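## Task

Dry run EL-3115 (plate and dispenser tubing are empty). In order: lift the lid off LP1 and lay it on the plate; press TIMER's START/STOP (preset 9 min 58 s) and let it run out; lift the lid back off the plate and return it to LP1 flat within its locators and not upside down; press the dispenser's START, pressing once more if its stage does not move, and wait for Done to light on its status list; press the reader's IN/OUT so its stage comes out, then carry the plate from the dispenser stage to the reader stage, seated, with well A1 at the corner marked 'A1'; press the reader's START and wait for Results to light, leaving the plate in the reader. Failures: keeping the plate uncovered for a long stretch while TIMER counts; starting the dispenser before TIMER is done, without the plate uncovered on its stage, or a second time after it has run; starting either machine, or sending the reader's stage in, while the plate on that stage is not at least roughly down within its locators. Anything that stays right only because the robot holds it does not count; release and move away at the end. If something you had to fix is still wrong at the end, pressing the reader's START counts against you more than leaving it unpressed.

## Robot and tools

Robot: one arm (yam_st) with six revolute joints (waist, shoulder, elbow, wrist pitch, wrist yaw, wrist roll) and a two-finger parallel gripper driven by one number. The only camera is cam_wrist (504x504), mounted on the gripper.

Frames. Results report the gripper in the scene frame: origin on the table top below the arm base, +z up, +y to the left when facing +x. end_effector_position is in metres and marks the point between the finger pads, roughly 1 cm behind the tips; orientation is end_effector_quat_wxyz. Motion commands, however, use the gripper's own axes: fingers point along its +z, and they open and close along its y. The reported position may be a little off, more so at long reach, and the base may sit tilted on the table.

A command row is 7 numbers, each in [-1, 1]: dx, dy, dz, rx, ry, rz, opening. The first six are an offset in the gripper frame from the gripper's measured pose (not from what you last commanded); 1.0 equals 0.6 m of travel or 180 degrees of turn, and rx, ry, rz form a single rotation vector. opening is absolute, not an offset: +1 fully open (0.094 m), -1 closed. Some schemas allow up to 13 numbers per row, but the layout described is 7 for this single arm.

execute_actions(actions): a list of actions; each action is a list of up to 15 rows, one per 1/30 s control step, and if fewer rows are given the last is held to fill 15 steps. Every row in an action is an offset from the pose at that action's start (for a call's first action, the last pose reported). An empty list just returns state and images. Each step the command is clipped to within 70 mm and 16 degrees of the measured pose, so big offsets need several actions; afterwards the arm only reaches the last clipped pose. Results include step readings of position, with HELD where a row was held back.

move(target, speed, blocking): one 7-number row, an offset in the gripper frame from the pose in the latest result showing one, followed in a straight line. speed is in m/s, 0.002 to 0.5 (default 0.25); rotation goes up to twice that in rad/s. The path runs 0.5 to 10 s and is cut off after 10 s. Opening is sent when the move begins. It does not avoid obstacles, may overshoot speed near full extension, and hits harder the faster it goes or the deeper the target lies past contact. The result adds a move: line: done (at rest near target), off_target, moving, held (a check blocked the final step) or fault, plus which limits acted (paced = clipped, held = some steps blocked, after which the arm may surge). With blocking=false you get control after 0.5 s; until a result shows the end, use wait or stop before other motion.



Result lines: Joint positions and velocities list the six joints (rad, rad/s) then the pad gap (m, m/s). grip_measured is the measured opening on the command scale. Hand target is the pose the controller is currently heading for. pose unreachable means the clearance check (which treats any mount under the base as arm) altered or blocked a command. FAULT and OVER-TEMPERATURE FAULT lines mean the arm stopped.

Gripping: to hold something, command an opening below grip_measured, about 0.03 lower for a firm grip. Pad force tops out near 50 to 62 N, less on thin parts. Readings can be off by about 1 mm. Joint friction can leave the gripper up to about 31 mm from the command, and tiny commands may do nothing.

Stations: LP1 and N1 are labelled on the deck. TIMER is loose; START/STOP is its lower right key; a blue mark above the display means counting, its lamp goes green near the end and red when finished. Dispenser: START is the leftmost key; status list top to bottom Ready, Done, Dispensing. A loose capped bottle stands beside it. Reader: lower row, START is first and IN/OUT third from the left; status list top to bottom Ready, Results, Plate out, Reading. On labelled items, well A1 lies at the labelled short end, in the corner farther from the labelled long side. Loose objects may occasionally get nudged.

Avoid: anything falling or being knocked off the table (ends the scene), dropping or slipping parts, slamming, hard impacts and heavy pressing. Holding loads heats motors (warning at 75 °C, 10 s stop at 90 °C, collapse at 100 °C). The sim keeps running while you compose replies. Less robot time and smooth, low-effort motion are preferred.

Each tool is called as a command line: name --argument value for each argument, lists and objects as JSON in quotes; but a table of rows of numbers goes row by row, as --pt "numbers of a row", without its own name.

## Session

execute_actions --actions '[]'

Scene clock: 0.00 s.
end_effector_position=(+0.4499, -0.0118, +0.1306) grip_measured=+1.000 end_effector_quat_wxyz=(+0.021, +0.825, -0.564, +0.033)
Joint positions: [ 0.138  2.38   1.728 -0.895  0.321 -1.882  0.094]
Joint velocities: [-0.012  0.022 -0.002  0.007  0.007  0.007  0.   ]
Motor temperatures (°C, as the motors report them): [27 24 27 26 26 24]
Hand target: +0.450, -0.012, +0.131; +0.021, +0.825, -0.564, +0.033

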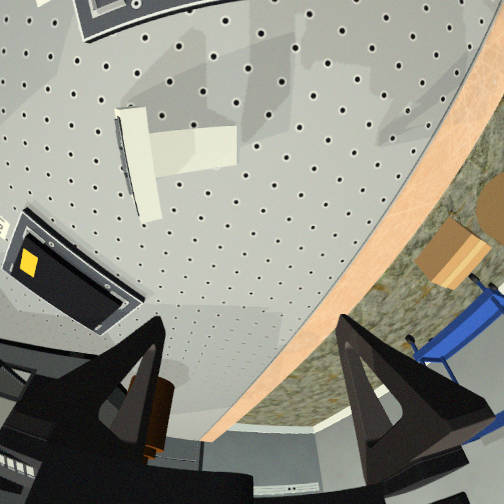

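move --target '[0,0.15,-0.35,0,0,0,1]'

Scene clock: 7.93 s.
end_effector_position=(+0.3561, -0.0272, +0.3315) grip_measured=+1.000 end_effector_quat_wxyz=(+0.025, +0.826, -0.563, +0.029)
Joint positions: [ 0.253  1.901  1.775 -1.471  0.321 -1.759  0.094]
Joint velocities: [-0.007 -0.012  0.002 -0.022 -0.022 -0.022  0.   ]
Motor temperatures (°C, as the motors report them): [27 28 28 26 26 24]
Hand target: +0.356, -0.026, +0.337; +0.024, +0.825, -0.564, +0.034
Off the commanded pose: 0.009 m, 1 deg.
move: done

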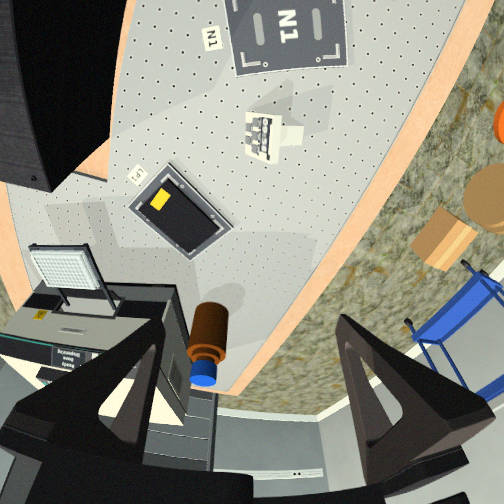

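move --target '[0,0,0,0,0,0.618,1]' --speed 0.5

Scene clock: 22.03 s.
end_effector_position=(+0.3557, -0.0272, +0.3315) grip_measured=+1.000 end_effector_quat_wxyz=(+0.009, -0.007, +0.999, -0.037)
Joint positions: [ 0.253  1.901  1.775 -1.473  0.321  0.171  0.094]
Joint velocities: [-0.012 -0.017  0.007 -0.066  0.022 -0.007  0.   ]
Motor temperatures (°C, as the motors report them): [27 31 30 26 26 24]
Hand target: +0.356, -0.027, +0.332; +0.010, -0.002, +0.999, -0.037
Off the commanded pose: 0.000 m, 1 deg.
move: done

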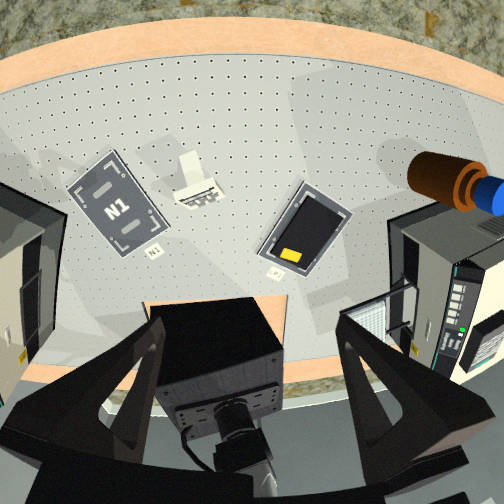

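move --target '[0.14,-0.19,0.3,0,0,0.16,1]'

Scene clock: 31.07 s.
end_effector_position=(+0.2839, -0.1548, +0.1615) grip_measured=+1.000 end_effector_quat_wxyz=(+0.022, +0.244, +0.969, -0.028)
Joint positions: [-0.285  1.725  1.    -0.694  0.276  0.115  0.094]
Joint velocities: [-0.002 -0.007 -0.007 -0.066 -0.022 -0.037  0.   ]
Motor temperatures (°C, as the motors report them): [27 32 31 26 26 24]
Hand target: +0.280, -0.153, +0.159; +0.021, +0.242, +0.970, -0.024
Off the commanded pose: 0.008 m, 1 deg.
move: done

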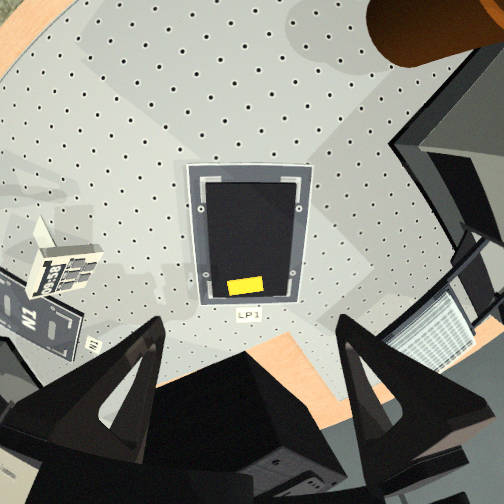

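move --target '[0,0,0.15,-0.0137,0.018,0,1]' --speed 0.15

Scene clock: 44.50 s.
end_effector_position=(+0.2905, -0.1627, +0.0791) grip_measured=+1.000 end_effector_quat_wxyz=(+0.005, +0.246, +0.969, -0.003)
Joint positions: [-0.381  1.986  0.99  -0.442  0.219  0.03   0.094]
Joint velocities: [-0.012 -0.007  0.002  0.022  0.095 -0.066  0.   ]
Motor temperatures (°C, as the motors report them): [27 33 30 27 26 24]
Hand target: +0.287, -0.162, +0.073; +0.001, +0.245, +0.970, +0.001
Off the commanded pose: 0.009 m, 1 deg.
move: done

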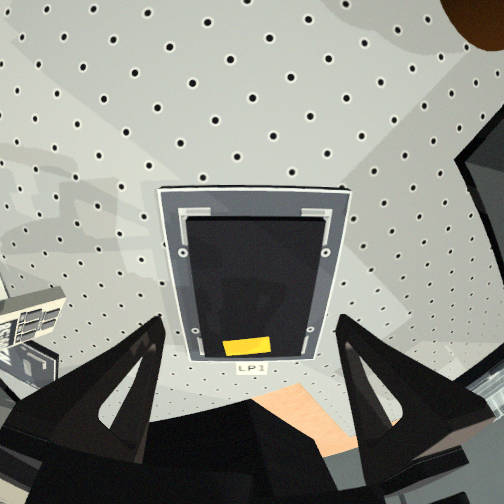

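move --target '[0.02,0,0.07,0,0,0,1]' --speed 0.08

Scene clock: 49.03 s.
end_effector_position=(+0.2897, -0.1612, +0.0457) grip_measured=+1.000 end_effector_quat_wxyz=(+0.017, +0.247, +0.969, -0.007)
Joint positions: [-0.4    2.077  0.946 -0.278  0.219  0.01   0.094]
Joint velocities: [ 0.012 -0.027  0.007  0.037  0.022  0.022  0.   ]
Motor temperatures (°C, as the motors report them): [27 34 30 27 26 24]
Hand target: +0.281, -0.158, +0.038; +0.005, +0.246, +0.969, -0.003
Off the commanded pose: 0.013 m, 1 deg.
move: off_target

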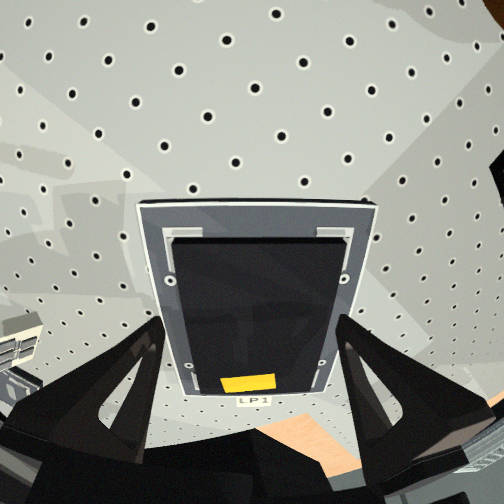

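move --target '[0.035,-0.015,0.0,0,0.012,0,1]' --speed 0.05

Scene clock: 54.10 s.
end_effector_position=(+0.2716, -0.1569, +0.0396) grip_measured=+1.000 end_effector_quat_wxyz=(-0.003, +0.247, +0.969, -0.003)
Joint positions: [-0.417  2.077  0.907 -0.277  0.219  0.     0.094]
Joint velocities: [ 0.012 -0.007  0.002  0.022 -0.022 -0.022  0.   ]
Motor temperatures (°C, as the motors report them): [27 34 30 27 26 24]
Hand target: +0.267, -0.159, +0.045; -0.002, +0.248, +0.969, -0.002
Off the commanded pose: 0.007 m, 0 deg.
move: done

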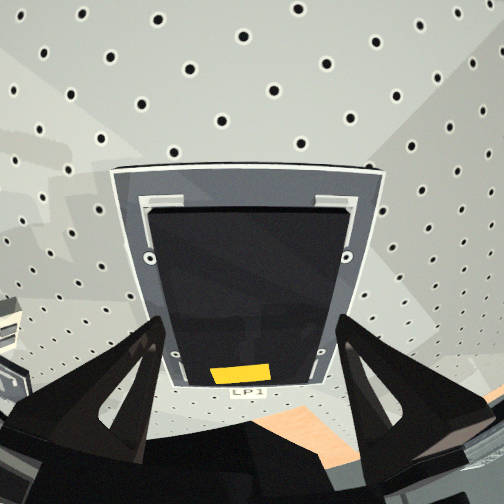

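move --target '[0,0,0.04,0,0,0,1]' --speed 0.03

Scene clock: 57.57 s.
end_effector_position=(+0.2736, -0.1557, +0.0300) grip_measured=+1.000 end_effector_quat_wxyz=(+0.000, +0.243, +0.970, -0.001)
Joint positions: [-0.421  2.111  0.907 -0.236  0.212 -0.012  0.094]
Joint velocities: [ 0.007  0.007 -0.002 -0.022 -0.022 -0.022  0.   ]
Motor temperatures (°C, as the motors report them): [27 35 30 27 26 24]
Hand target: +0.271, -0.157, +0.017; -0.003, +0.247, +0.969, -0.003
Off the commanded pose: 0.015 m, 1 deg.
move: off_target

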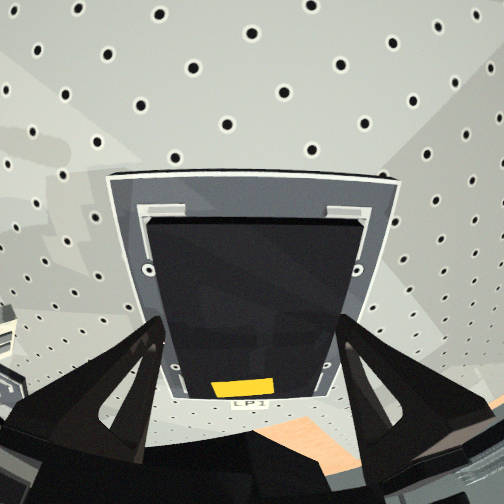

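move --target '[0.005,-0.012,0.0,0,0,0.003,1]' --speed 0.03

zoom_image --camera "cam_wrist" --region '[100,200,400,420]'

Scene clock: 64.73 s.
end_effector_position=(+0.2732, -0.1556, +0.0296) grip_measured=+1.000 end_effector_quat_wxyz=(+0.001, +0.245, +0.969, +0.005)
Joint positions: [-0.428  2.111  0.907 -0.237  0.199 -0.016  0.094]
Joint velocities: [-0.007 -0.017 -0.022  0.037 -0.022  0.022  0.   ]
Motor temperatures (°C, as the motors report them): [27 34 30 27 26 24]
Hand target: +0.268, -0.160, +0.030; +0.000, +0.248, +0.969, -0.001
Off the commanded pose: 0.008 m, 1 deg.
move: done

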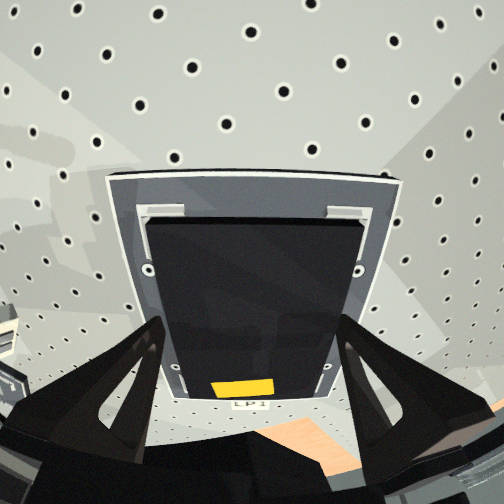

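Region (100, 200, 400, 420) of cam_wrist's 504x504 image, scaled by 1.680, with more detail than that image has; it fills the top 370 rows of this view, and the rest is white.

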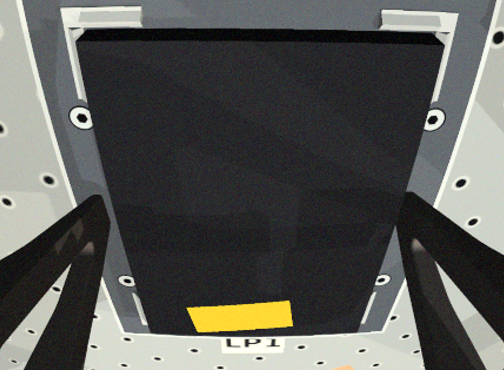

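move --target '[0,-0.017,0.0,0.004,0,0,1]' --speed 0.03

zoom_image --camera "cam_wrist" --region '[100,200,400,420]'

Scene clock: 69.03 s.
end_effector_position=(+0.2732, -0.1559, +0.0293) grip_measured=+1.000 end_effector_quat_wxyz=(+0.002, +0.243, +0.970, +0.009)
Joint positions: [-0.433  2.111  0.907 -0.235  0.19  -0.025  0.094]
Joint velocities: [-0.027  0.017  0.002  0.007  0.051 -0.081  0.   ]
Motor temperatures (°C, as the motors report them): [27 35 30 27 26 24]
Hand target: +0.268, -0.164, +0.030; -0.000, +0.245, +0.969, -0.001
Off the commanded pose: 0.010 m, 1 deg.
move: done

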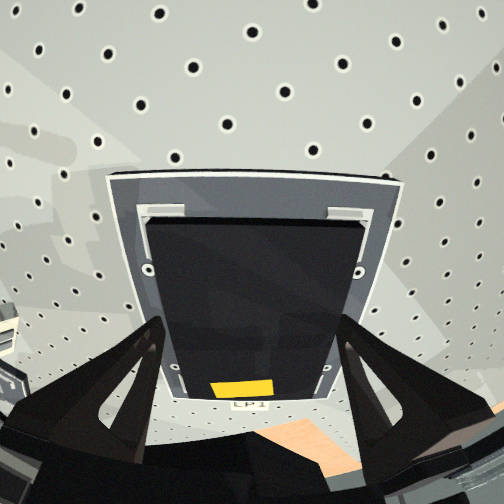

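Region (100, 200, 400, 420) of cam_wrist's 504x504 image, scaled by 1.680, with more detail than that image has; it fills the top 370 rows of this view, and the rest is white.

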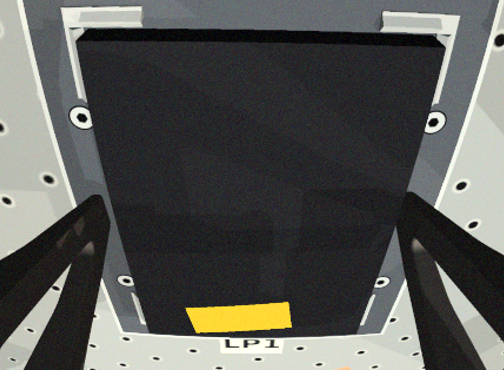

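move --target '[0,0,0,0,0,0,0.75]' --speed 0.03

Scene clock: 77.17 s.
end_effector_position=(+0.2731, -0.1563, +0.0293) grip_measured=+0.778 end_effector_quat_wxyz=(+0.002, +0.243, +0.970, +0.008)
Joint positions: [-0.433  2.111  0.907 -0.235  0.192 -0.025  0.084]
Joint velocities: [-0.002 -0.002 -0.002 -0.007 -0.081  0.022 -0.001]
Motor temperatures (°C, as the motors report them): [27 36 30 27 26 24]
Hand target: +0.273, -0.156, +0.029; +0.002, +0.243, +0.970, +0.009
Off the commanded pose: 0.000 m, 0 deg.
move: done

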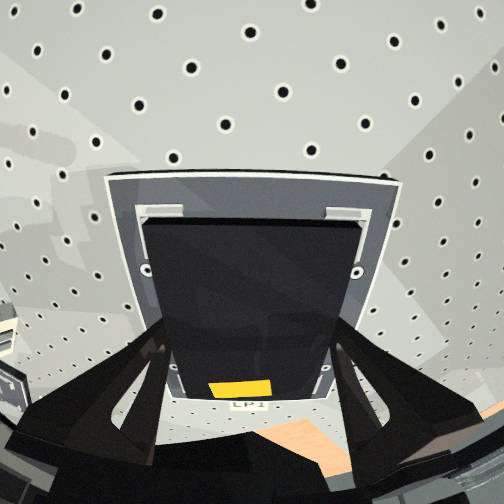

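The lid appears gripped. Lifting.

move --target '[0,0,-0.25,0,0,0,0.74]' --speed 0.1

Scene clock: 83.83 s.
end_effector_position=(+0.2651, -0.1533, +0.1680) grip_measured=+0.778 end_effector_quat_wxyz=(-0.011, +0.242, +0.970, +0.011)
Joint positions: [-0.338  1.702  1.02  -0.803  0.202  0.074  0.084]
Joint velocities: [-0.007 -0.017 -0.002 -0.022 -0.081 -0.007 -0.   ]
Motor temperatures (°C, as the motors report them): [27 37 30 27 26 24]
Hand target: +0.271, -0.155, +0.178; +0.001, +0.243, +0.970, +0.006
Off the commanded pose: 0.014 m, 2 deg.
move: off_target

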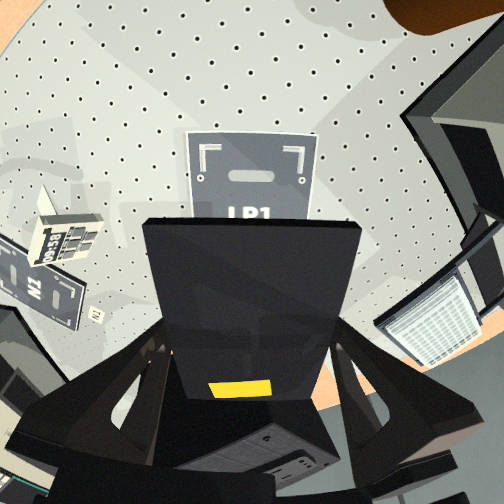

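move --target '[0.137,-0.257,-0.13,0,0,-0.22,0.74]' --speed 0.15

Scene clock: 94.93 s.
end_effector_position=(+0.1250, -0.2434, +0.2353) grip_measured=+0.779 end_effector_quat_wxyz=(-0.004, -0.102, +0.994, +0.029)
Joint positions: [-0.925  1.358  1.045 -1.098  0.104 -1.206  0.084]
Joint velocities: [ 0.012 -0.007  0.017 -0.037 -0.037  0.007 -0.   ]
Motor temperatures (°C, as the motors report them): [27 37 31 27 26 24]
Hand target: +0.125, -0.249, +0.245; +0.004, -0.100, +0.995, +0.017
Off the commanded pose: 0.015 m, 2 deg.
move: off_target

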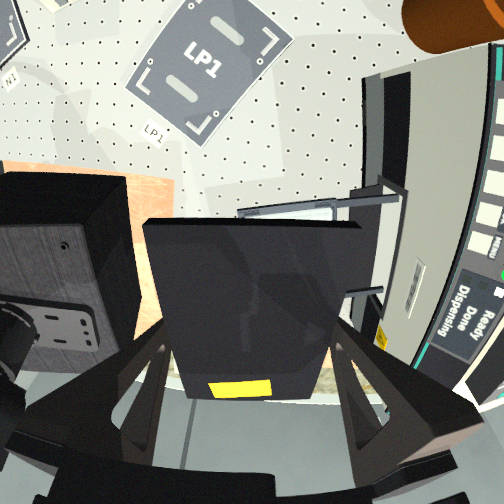

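move --target '[0.09,-0.07,0.05,0.022,0,0,0.74]' --speed 0.1

Scene clock: 101.03 s.
end_effector_position=(+0.0840, -0.2980, +0.2142) grip_measured=+0.779 end_effector_quat_wxyz=(+0.004, -0.100, +0.995, -0.019)
Joint positions: [-1.176  1.403  1.028 -0.917  0.065 -1.456  0.084]
Joint velocities: [-0.002  0.002 -0.002  0.022  0.037  0.037  0.   ]
Motor temperatures (°C, as the motors report them): [27 37 32 27 26 24]
Hand target: +0.082, -0.294, +0.205; +0.004, -0.101, +0.995, -0.006
Off the commanded pose: 0.013 m, 2 deg.
move: off_target

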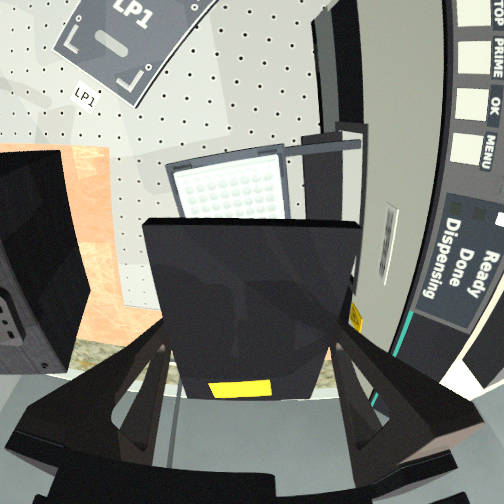

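move --target '[0,0.025,0.1,-0.014,0,-0.045,0.74]' --speed 0.1

Scene clock: 106.73 s.
end_effector_position=(+0.0854, -0.2909, +0.1628) grip_measured=+0.779 end_effector_quat_wxyz=(+0.002, -0.170, +0.985, -0.009)
Joint positions: [-1.176  1.496  0.903 -0.721  0.064 -1.597  0.084]
Joint velocities: [-0.002 -0.002 -0.027  0.022  0.066 -0.051 -0.001]
Motor temperatures (°C, as the motors report them): [27 36 32 27 26 24]
Hand target: +0.081, -0.286, +0.154; +0.001, -0.169, +0.986, +0.003
Off the commanded pose: 0.011 m, 1 deg.
move: off_target

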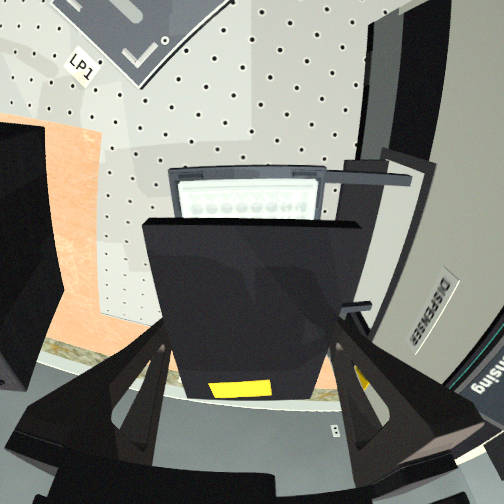

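move --target '[0,0.012,0.06,-0.006,0,0,0.74]' --speed 0.05

zoom_image --camera "cam_wrist" --region '[100,130,400,350]'

Scene clock: 111.23 s.
end_effector_position=(+0.0874, -0.2915, +0.1362) grip_measured=+0.779 end_effector_quat_wxyz=(+0.002, -0.171, +0.985, -0.012)
Joint positions: [-1.176  1.562  0.853 -0.599  0.064 -1.598  0.084]
Joint velocities: [-0.012  0.007 -0.017 -0.022  0.037 -0.051  0.   ]
Motor temperatures (°C, as the motors report them): [27 36 32 27 26 24]
Hand target: +0.083, -0.285, +0.127; +0.000, -0.170, +0.985, +0.000
Off the commanded pose: 0.012 m, 1 deg.
move: off_target

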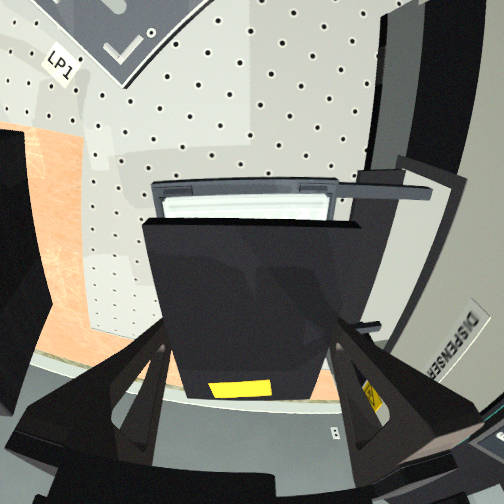

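Region (100, 130, 400, 350) of cam_wrist's 504x504 image, scaled by 1.680, with more detail than that image has; it fills the top 370 rows of this view, and the rest is white.

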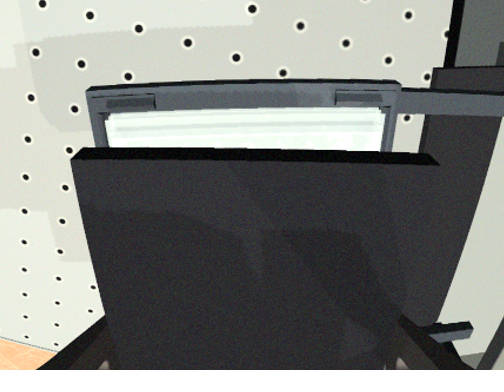

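move --target '[-0.013,0.012,0.012,-0.012,0,-0.009,0.74]' --speed 0.03

zoom_image --camera "cam_wrist" --region '[100,130,400,350]'

Scene clock: 118.27 s.
end_effector_position=(+0.0920, -0.2905, +0.1365) grip_measured=+0.779 end_effector_quat_wxyz=(+0.004, -0.178, +0.984, -0.013)
Joint positions: [-1.161  1.562  0.853 -0.597  0.064 -1.598  0.084]
Joint velocities: [ 0.012 -0.017  0.012  0.022 -0.007 -0.037 -0.   ]
Motor temperatures (°C, as the motors report them): [27 35 32 27 26 24]
Hand target: +0.092, -0.282, +0.129; -0.002, -0.185, +0.983, +0.006
Off the commanded pose: 0.011 m, 2 deg.
move: off_target

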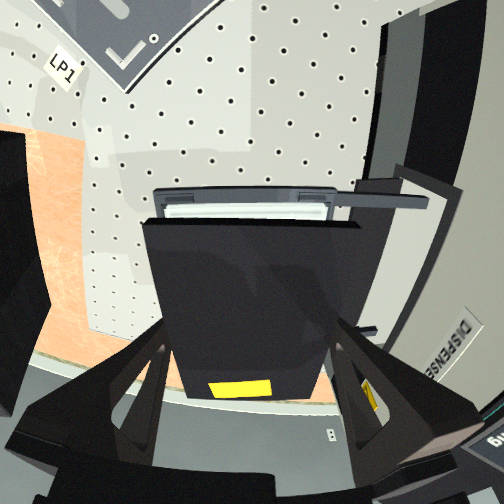

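Region (100, 130, 400, 350) of cam_wrist's 504x504 image, scaled by 1.680, with more detail than that image has; it fills the top 370 rows of this view, and the rest is white.

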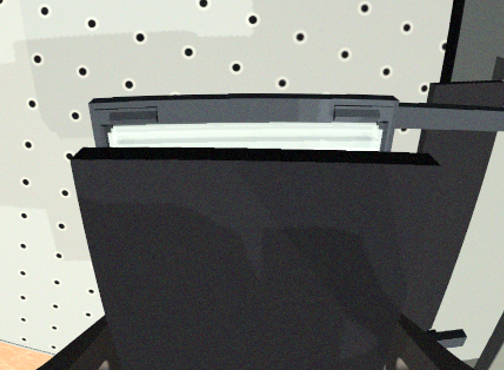

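move --target '[0,0.02,0.0,-0.012,0,-0.008,0.74]' --speed 0.03

zoom_image --camera "cam_wrist" --region '[100,130,400,350]'

Scene clock: 122.63 s.
end_effector_position=(+0.0903, -0.2856, +0.1364) grip_measured=+0.779 end_effector_quat_wxyz=(+0.003, -0.185, +0.983, -0.003)
Joint positions: [-1.161  1.562  0.853 -0.618  0.064 -1.611  0.084]
Joint velocities: [-0.002 -0.007  0.007 -0.037 -0.037 -0.081 -0.   ]
Motor temperatures (°C, as the motors report them): [27 35 32 27 26 24]
Hand target: +0.088, -0.279, +0.136; +0.001, -0.190, +0.982, +0.005
Off the commanded pose: 0.007 m, 1 deg.
move: done

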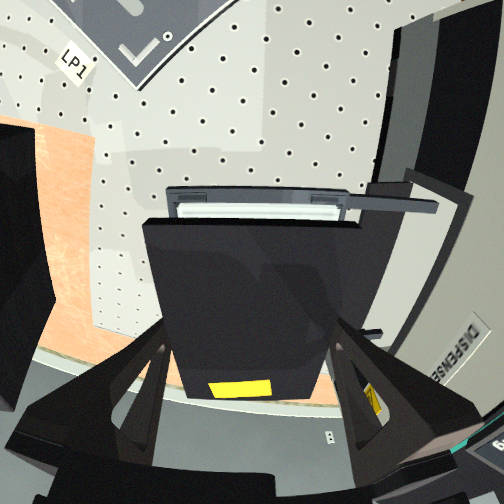

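Region (100, 130, 400, 350) of cam_wrist's 504x504 image, scaled by 1.680, with more detail than that image has; it fills the top 370 rows of this view, and the rest is white.

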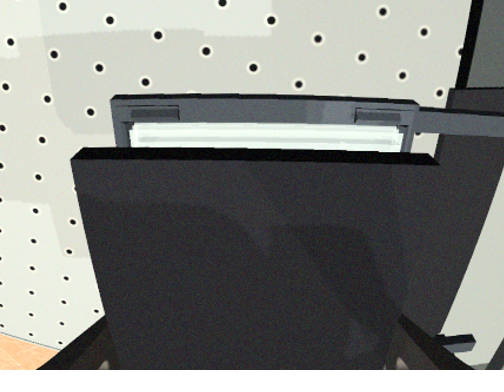

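move --target '[0,0,0.025,0,0,0,0.74]' --speed 0.02

zoom_image --camera "cam_wrist" --region '[100,130,400,350]'

Scene clock: 127.40 s.
end_effector_position=(+0.0934, -0.2937, +0.1313) grip_measured=+0.779 end_effector_quat_wxyz=(+0.005, -0.184, +0.983, -0.016)
Joint positions: [-1.161  1.583  0.853 -0.57   0.064 -1.612  0.084]
Joint velocities: [-0.012 -0.017 -0.017 -0.022  0.007  0.007 -0.   ]
Motor temperatures (°C, as the motors report them): [27 35 31 27 26 24]
Hand target: +0.090, -0.286, +0.122; +0.003, -0.185, +0.983, -0.003
Off the commanded pose: 0.013 m, 2 deg.
move: off_target

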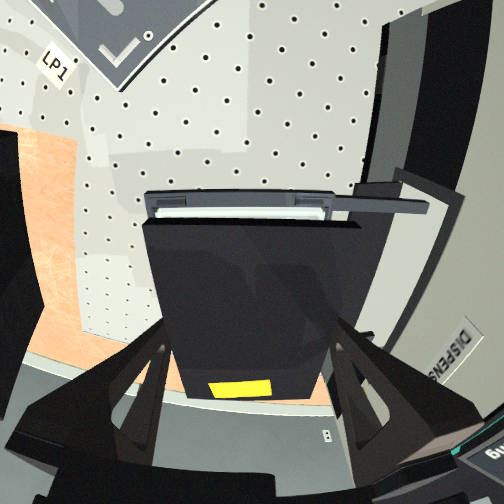

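Region (100, 130, 400, 350) of cam_wrist's 504x504 image, scaled by 1.680, with more detail than that image has; it fills the top 370 rows of this view, and the rest is white.

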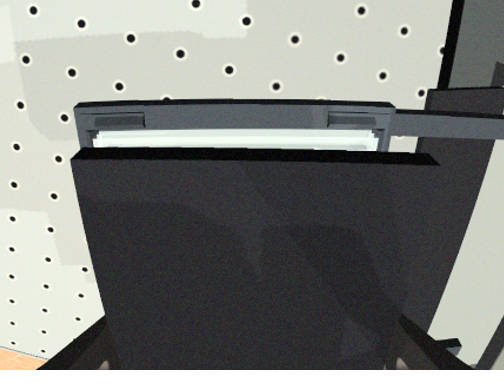

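move --target '[0,0.021,0.02,-0.008,0,0,0.74]' --speed 0.02

zoom_image --camera "cam_wrist" --region '[100,130,400,350]'

Scene clock: 135.17 s.
end_effector_position=(+0.0921, -0.2891, +0.1270) grip_measured=+0.779 end_effector_quat_wxyz=(+0.004, -0.184, +0.983, -0.015)
Joint positions: [-1.161  1.583  0.83  -0.55   0.064 -1.612  0.084]
Joint velocities: [-0.002  0.017 -0.007  0.022 -0.051 -0.066  0.001]
Motor temperatures (°C, as the motors report them): [27 34 31 27 26 24]
Hand target: +0.089, -0.282, +0.119; +0.002, -0.184, +0.983, -0.004
Off the commanded pose: 0.011 m, 1 deg.
move: off_target

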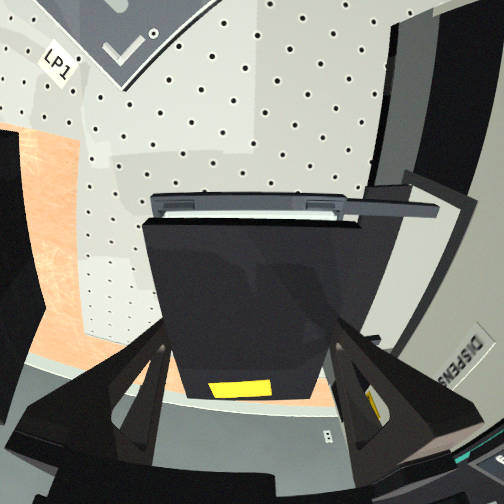

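Region (100, 130, 400, 350) of cam_wrist's 504x504 image, scaled by 1.680, with more detail than that image has; it fills the top 370 rows of this view, and the rest is white.

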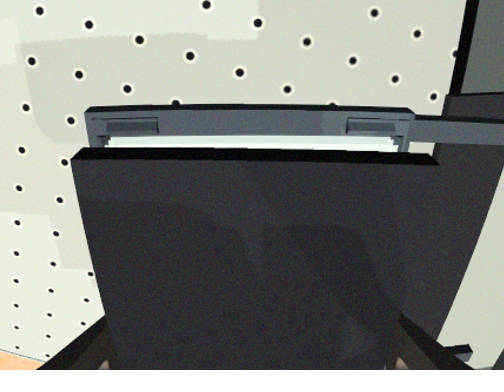

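move --target '[0.009,0.015,0.022,-0.008,0,0,0.74]' --speed 0.02

zoom_image --camera "cam_wrist" --region '[100,130,400,350]'

Scene clock: 140.53 s.
end_effector_position=(+0.0899, -0.2945, +0.1269) grip_measured=+0.779 end_effector_quat_wxyz=(+0.004, -0.184, +0.983, -0.024)
Joint positions: [-1.174  1.583  0.83  -0.531  0.064 -1.624  0.084]
Joint velocities: [ 0.012 -0.017  0.002 -0.066  0.037 -0.066  0.   ]
Motor temperatures (°C, as the motors report them): [27 34 31 27 26 24]
Hand target: +0.084, -0.283, +0.115; +0.003, -0.184, +0.983, -0.002
Off the commanded pose: 0.019 m, 2 deg.
move: off_target

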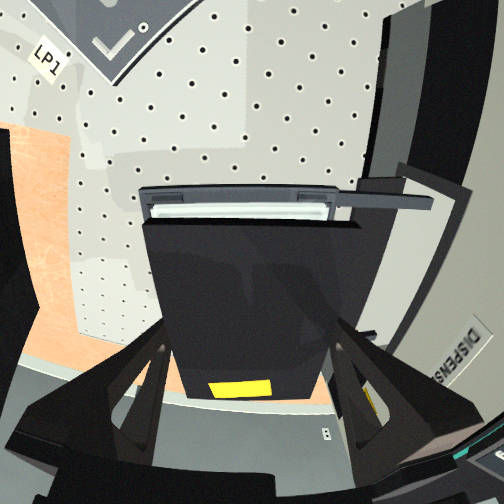

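Region (100, 130, 400, 350) of cam_wrist's 504x504 image, scaled by 1.680, with more detail than that image has; it fills the top 370 rows of this view, and the rest is white.

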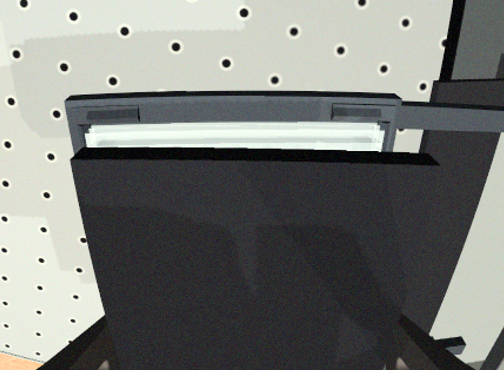

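move --target '[0,0.02,0.02,-0.021,0,0,0.74]' --speed 0.02

zoom_image --camera "cam_wrist" --region '[100,130,400,350]'

Scene clock: 157.83 s.
end_effector_position=(+0.0881, -0.2878, +0.1194) grip_measured=+0.779 end_effector_quat_wxyz=(+0.001, -0.185, +0.983, -0.005)
Joint positions: [-1.174  1.612  0.83  -0.54   0.064 -1.624  0.084]
Joint velocities: [ 0.002 -0.007 -0.002 -0.022 -0.022 -0.081 -0.   ]
Motor temperatures (°C, as the motors report them): [27 33 31 27 26 24]
Hand target: +0.086, -0.284, +0.115; -0.002, -0.183, +0.983, +0.009
Off the commanded pose: 0.007 m, 2 deg.
move: done

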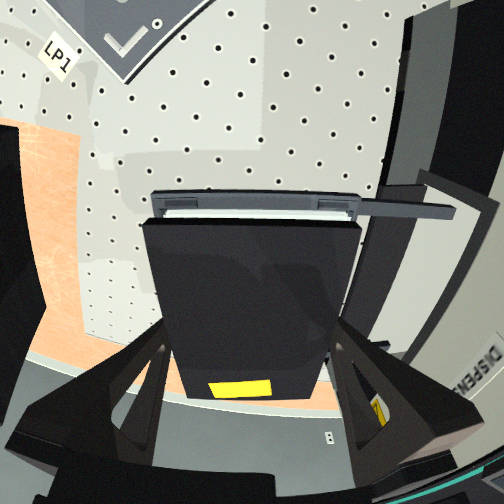

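Region (100, 130, 400, 350) of cam_wrist's 504x504 image, scaled by 1.680, with more detail than that image has; it fills the top 370 rows of this view, and the rest is white.

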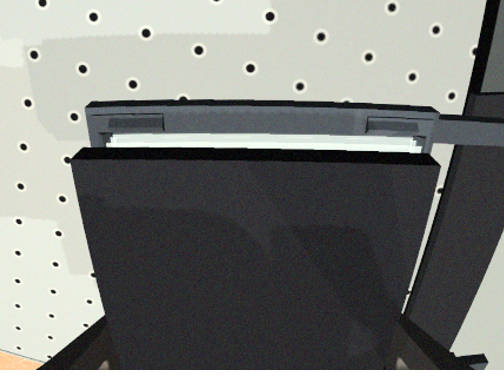

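move --target '[0,-0.001,0.017,-0.004,0,0,0.74]' --speed 0.02

zoom_image --camera "cam_wrist" --region '[100,130,400,350]'

Scene clock: 163.53 s.
end_effector_position=(+0.0883, -0.2872, +0.1143) grip_measured=+0.779 end_effector_quat_wxyz=(+0.001, -0.186, +0.983, -0.001)
Joint positions: [-1.174  1.632  0.83  -0.528  0.064 -1.624  0.084]
Joint velocities: [ 0.002  0.017  0.002  0.051  0.051 -0.037 -0.   ]
Motor temperatures (°C, as the motors report them): [27 33 31 27 26 24]
Hand target: +0.088, -0.289, +0.110; +0.000, -0.185, +0.983, +0.001
Off the commanded pose: 0.005 m, 0 deg.
move: done

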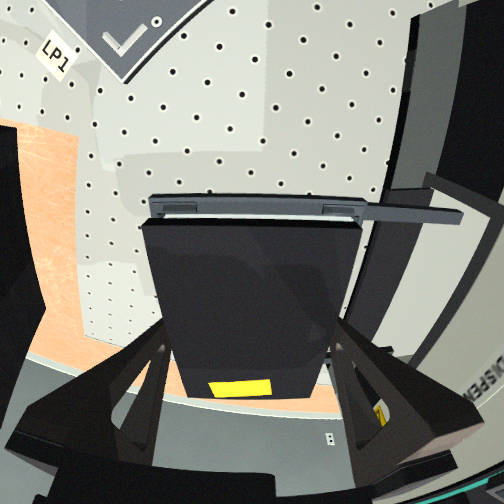

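Region (100, 130, 400, 350) of cam_wrist's 504x504 image, scaled by 1.680, with more detail than that image has; it fills the top 370 rows of this view, and the rest is white.

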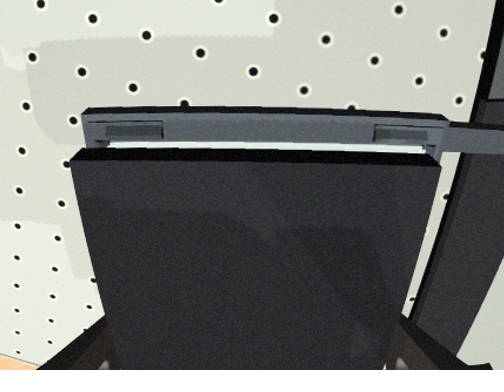

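move --target '[0,-0.008,0,0.006,0,0,0.74]' --speed 0.02

zoom_image --camera "cam_wrist" --region '[100,130,400,350]'

Scene clock: 168.43 s.
end_effector_position=(+0.0886, -0.2881, +0.1143) grip_measured=+0.779 end_effector_quat_wxyz=(+0.001, -0.185, +0.983, -0.003)
Joint positions: [-1.174  1.632  0.83  -0.524  0.064 -1.624  0.084]
Joint velocities: [-0.002  0.002  0.012 -0.007 -0.051 -0.037 -0.   ]
Motor temperatures (°C, as the motors report them): [27 33 31 27 26 24]
Hand target: +0.090, -0.292, +0.114; +0.003, -0.186, +0.983, -0.010
Off the commanded pose: 0.004 m, 1 deg.
move: done

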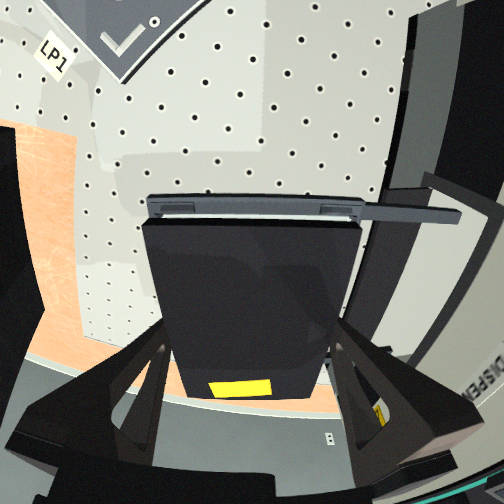

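Region (100, 130, 400, 350) of cam_wrist's 504x504 image, scaled by 1.680, with more detail than that image has; it fills the top 370 rows of this view, and the rest is white.

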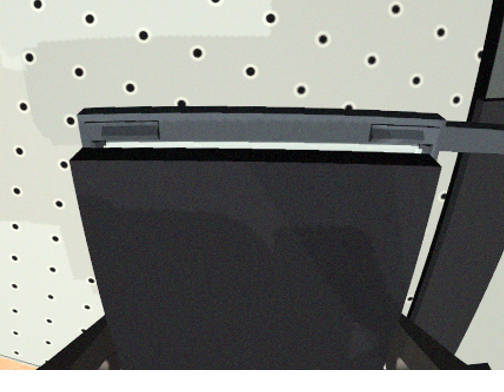

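move --target '[0,-0.011,0,0.008,0,0,0.74]' --speed 0.02

zoom_image --camera "cam_wrist" --region '[100,130,400,350]'

Scene clock: 173.07 s.
end_effector_position=(+0.0895, -0.2909, +0.1143) grip_measured=+0.779 end_effector_quat_wxyz=(+0.002, -0.185, +0.983, -0.009)
Joint positions: [-1.174  1.632  0.83  -0.512  0.064 -1.624  0.084]
Joint velocities: [ 0.007  0.007 -0.002 -0.037  0.022  0.11   0.001]
Motor temperatures (°C, as the motors report them): [27 33 31 27 26 24]
Hand target: +0.091, -0.294, +0.114; +0.003, -0.186, +0.982, -0.015
Off the commanded pose: 0.004 m, 1 deg.
move: done

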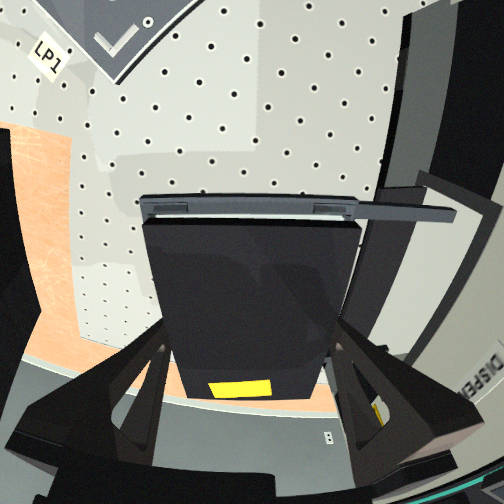

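Region (100, 130, 400, 350) of cam_wrist's 504x504 image, scaled by 1.680, with more detail than that image has; it fills the top 370 rows of this view, and the rest is white.

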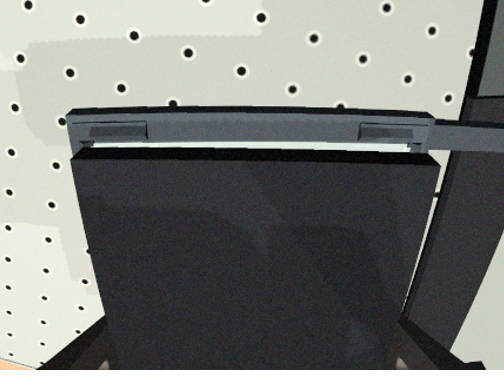

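move --target '[0,0.0,0.017,-0.005,0,0,0.74]' --speed 0.02

zoom_image --camera "cam_wrist" --region '[100,130,400,350]'

Scene clock: 177.40 s.
end_effector_position=(+0.0895, -0.2901, +0.1114) grip_measured=+0.779 end_effector_quat_wxyz=(+0.002, -0.185, +0.983, -0.006)
Joint positions: [-1.174  1.644  0.83  -0.507  0.064 -1.624  0.084]
Joint velocities: [-0.012 -0.012 -0.002 -0.007 -0.007  0.022 -0.001]
Motor temperatures (°C, as the motors report them): [27 34 31 27 26 24]
Hand target: +0.089, -0.291, +0.105; +0.001, -0.185, +0.983, -0.001
Off the commanded pose: 0.007 m, 1 deg.
move: done

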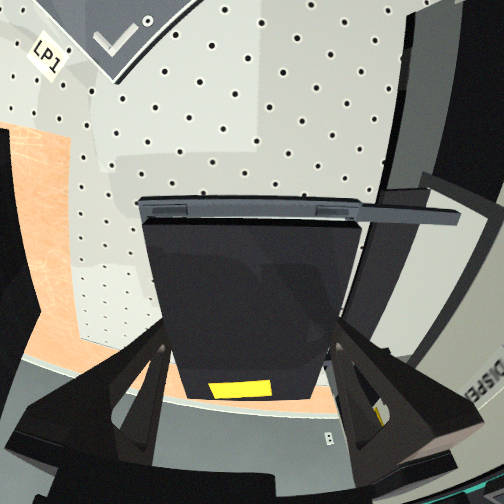

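Region (100, 130, 400, 350) of cam_wrist's 504x504 image, scaled by 1.680, with more detail than that image has; it fills the top 370 rows of this view, and the rest is white.

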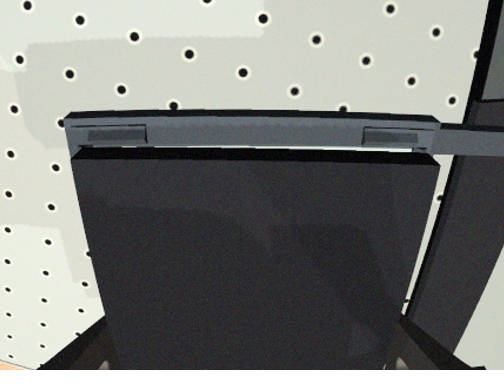

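move --target '[0.008,0.001,0.017,-0.005,0,0,0.74]' --speed 0.02

zoom_image --camera "cam_wrist" --region '[100,130,400,350]'

Scene clock: 183.63 s.
end_effector_position=(+0.0893, -0.2902, +0.1113) grip_measured=+0.779 end_effector_quat_wxyz=(+0.004, -0.186, +0.983, -0.005)
Joint positions: [-1.177  1.644  0.83  -0.507  0.058 -1.629  0.084]
Joint velocities: [-0.027  0.002  0.012  0.051 -0.051 -0.125 -0.   ]
Motor temperatures (°C, as the motors report them): [27 33 32 27 26 24]
Hand target: +0.085, -0.291, +0.102; +0.000, -0.185, +0.983, +0.002
Off the commanded pose: 0.011 m, 1 deg.
move: off_target

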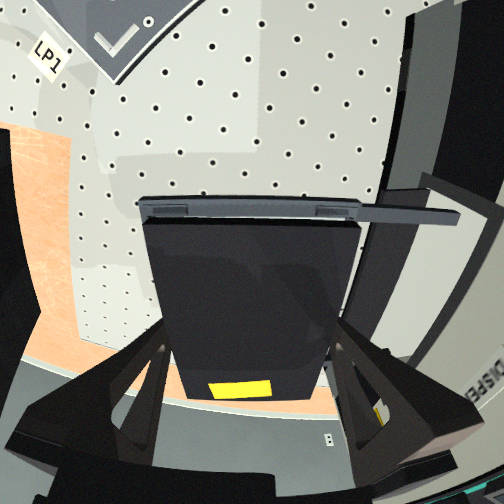

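Region (100, 130, 400, 350) of cam_wrist's 504x504 image, scaled by 1.680, with more detail than that image has; it fills the top 370 rows of this view, and the rest is white.

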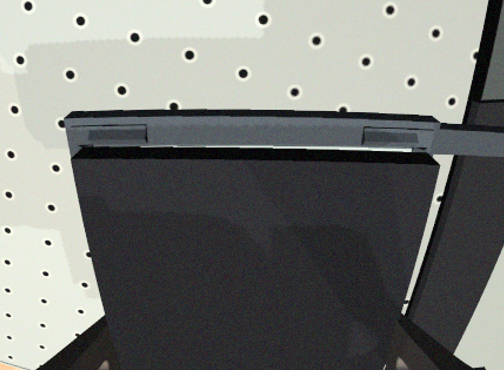

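move --target '[0.012,0,-0.004,0,0.004,0,0.74]' --speed 0.01

zoom_image --camera "cam_wrist" --region '[100,130,400,350]'

Scene clock: 188.03 s.
end_effector_position=(+0.0893, -0.2901, +0.1113) grip_measured=+0.779 end_effector_quat_wxyz=(+0.004, -0.186, +0.983, -0.005)
Joint positions: [-1.177  1.644  0.83  -0.507  0.058 -1.629  0.084]
Joint velocities: [-0.007 -0.002 -0.002  0.081  0.037  0.022 -0.001]
Motor temperatures (°C, as the motors report them): [27 33 32 27 26 24]
Hand target: +0.083, -0.293, +0.114; -0.002, -0.186, +0.983, -0.007
Off the commanded pose: 0.008 m, 1 deg.
move: done

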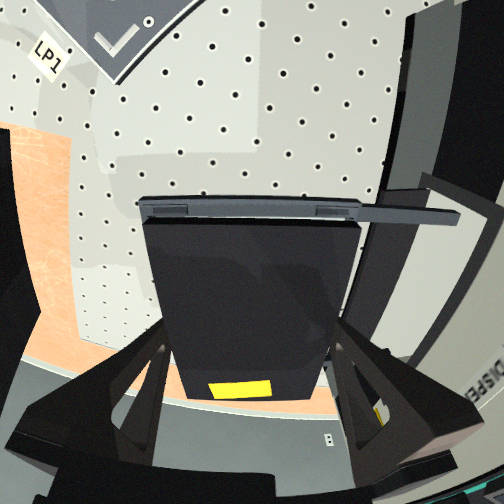

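Region (100, 130, 400, 350) of cam_wrist's 504x504 image, scaled by 1.680, with more detail than that image has; it fills the top 370 rows of this view, and the rest is white.

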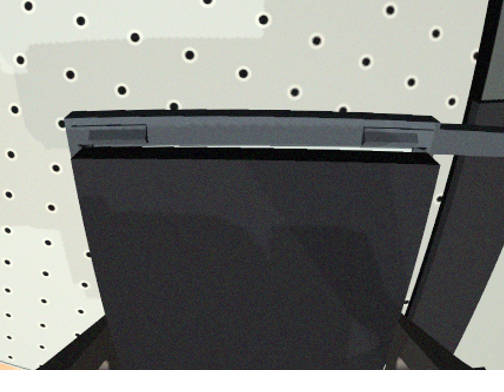

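move --target '[0,0,0,0,0,0,1]' --speed 0.01

move --target '[0,0,-0.12,0,0,0,1]' --speed 0.08

zoom_image --camera "cam_wrist" --region '[120,130,400,350]'

Scene clock: 194.27 s.
end_effector_position=(+0.0893, -0.2900, +0.1113) grip_measured=+0.998 end_effector_quat_wxyz=(+0.004, -0.186, +0.983, -0.005)
Joint positions: [-1.177  1.644  0.83  -0.508  0.058 -1.629  0.094]
Joint velocities: [-0.012  0.012 -0.002  0.051 -0.051 -0.066  0.   ]
Motor temperatures (°C, as the motors report them): [27 34 32 27 26 24]
Hand target: +0.089, -0.290, +0.111; +0.004, -0.186, +0.983, -0.005
Off the commanded pose: 0.000 m, 0 deg.
move: done

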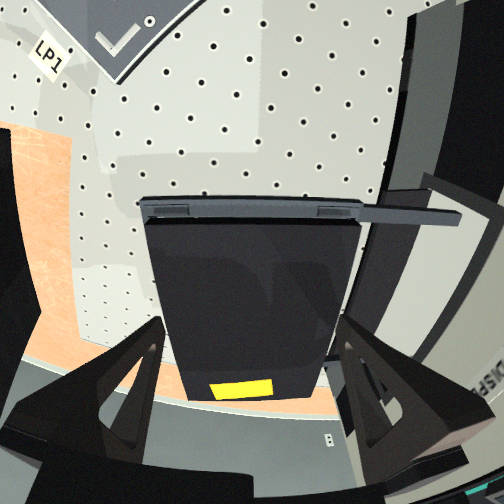

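Scene clock: 195.70 s.
end_effector_position=(+0.0855, -0.2831, +0.1732) grip_measured=+0.998 end_effector_quat_wxyz=(+0.003, -0.185, +0.983, +0.008)
Joint positions: [-1.168  1.475  0.927 -0.799  0.058 -1.618  0.094]
Joint velocities: [-0.007 -0.012 -0.012 -0.051  0.007 -0.037  0.001]
Motor temperatures (°C, as the motors report them): [27 34 32 27 26 24]
Hand target: +0.089, -0.288, +0.182; +0.004, -0.186, +0.983, -0.005
Off the commanded pose: 0.012 m, 1 deg.
move: off_target

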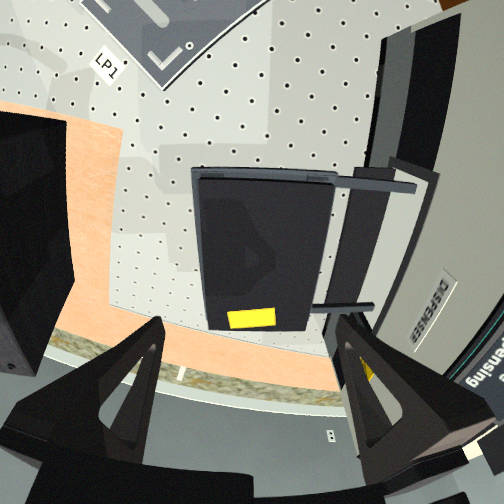

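Region (120, 130, 400, 350) of cam_wrist's 504x504 image, scaled by 1.800, with more detail than that image has; it fills the top 396 rows of this view, and the rest is white.

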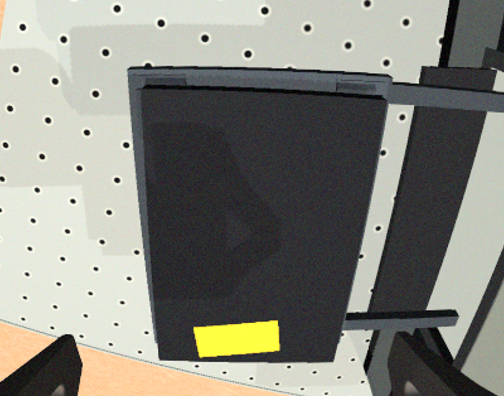

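move --target '[-0.2,0.03,0.05,0,0,0,1]' --speed 0.15

zoom_image --camera "cam_wrist" --region '[150,250,350,450]'

Scene clock: 201.37 s.
end_effector_position=(+0.1873, -0.2271, +0.1487) grip_measured=+0.998 end_effector_quat_wxyz=(+0.002, -0.187, +0.982, +0.004)
Joint positions: [-0.726  1.588  0.882 -0.681  0.153 -1.187  0.094]
Joint velocities: [-0.012  0.012 -0.007 -0.037 -0.022  0.007  0.001]
Motor temperatures (°C, as the motors report them): [27 35 32 27 26 24]
Hand target: +0.186, -0.224, +0.142; -0.005, -0.187, +0.982, +0.009
Off the commanded pose: 0.007 m, 1 deg.
move: done

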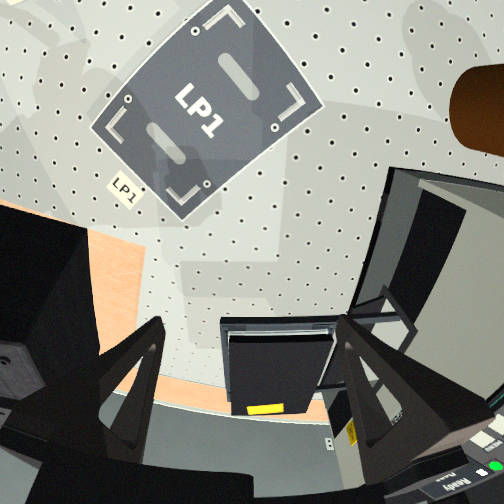

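Region (150, 250, 350, 450) of cam_wrist's 504x504 image, scaled by 2.520, with more detail than that image has.

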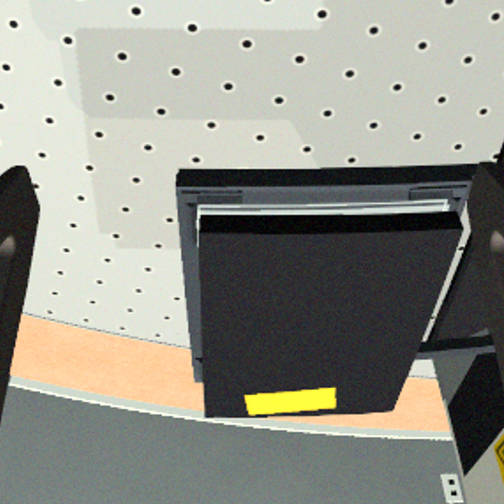

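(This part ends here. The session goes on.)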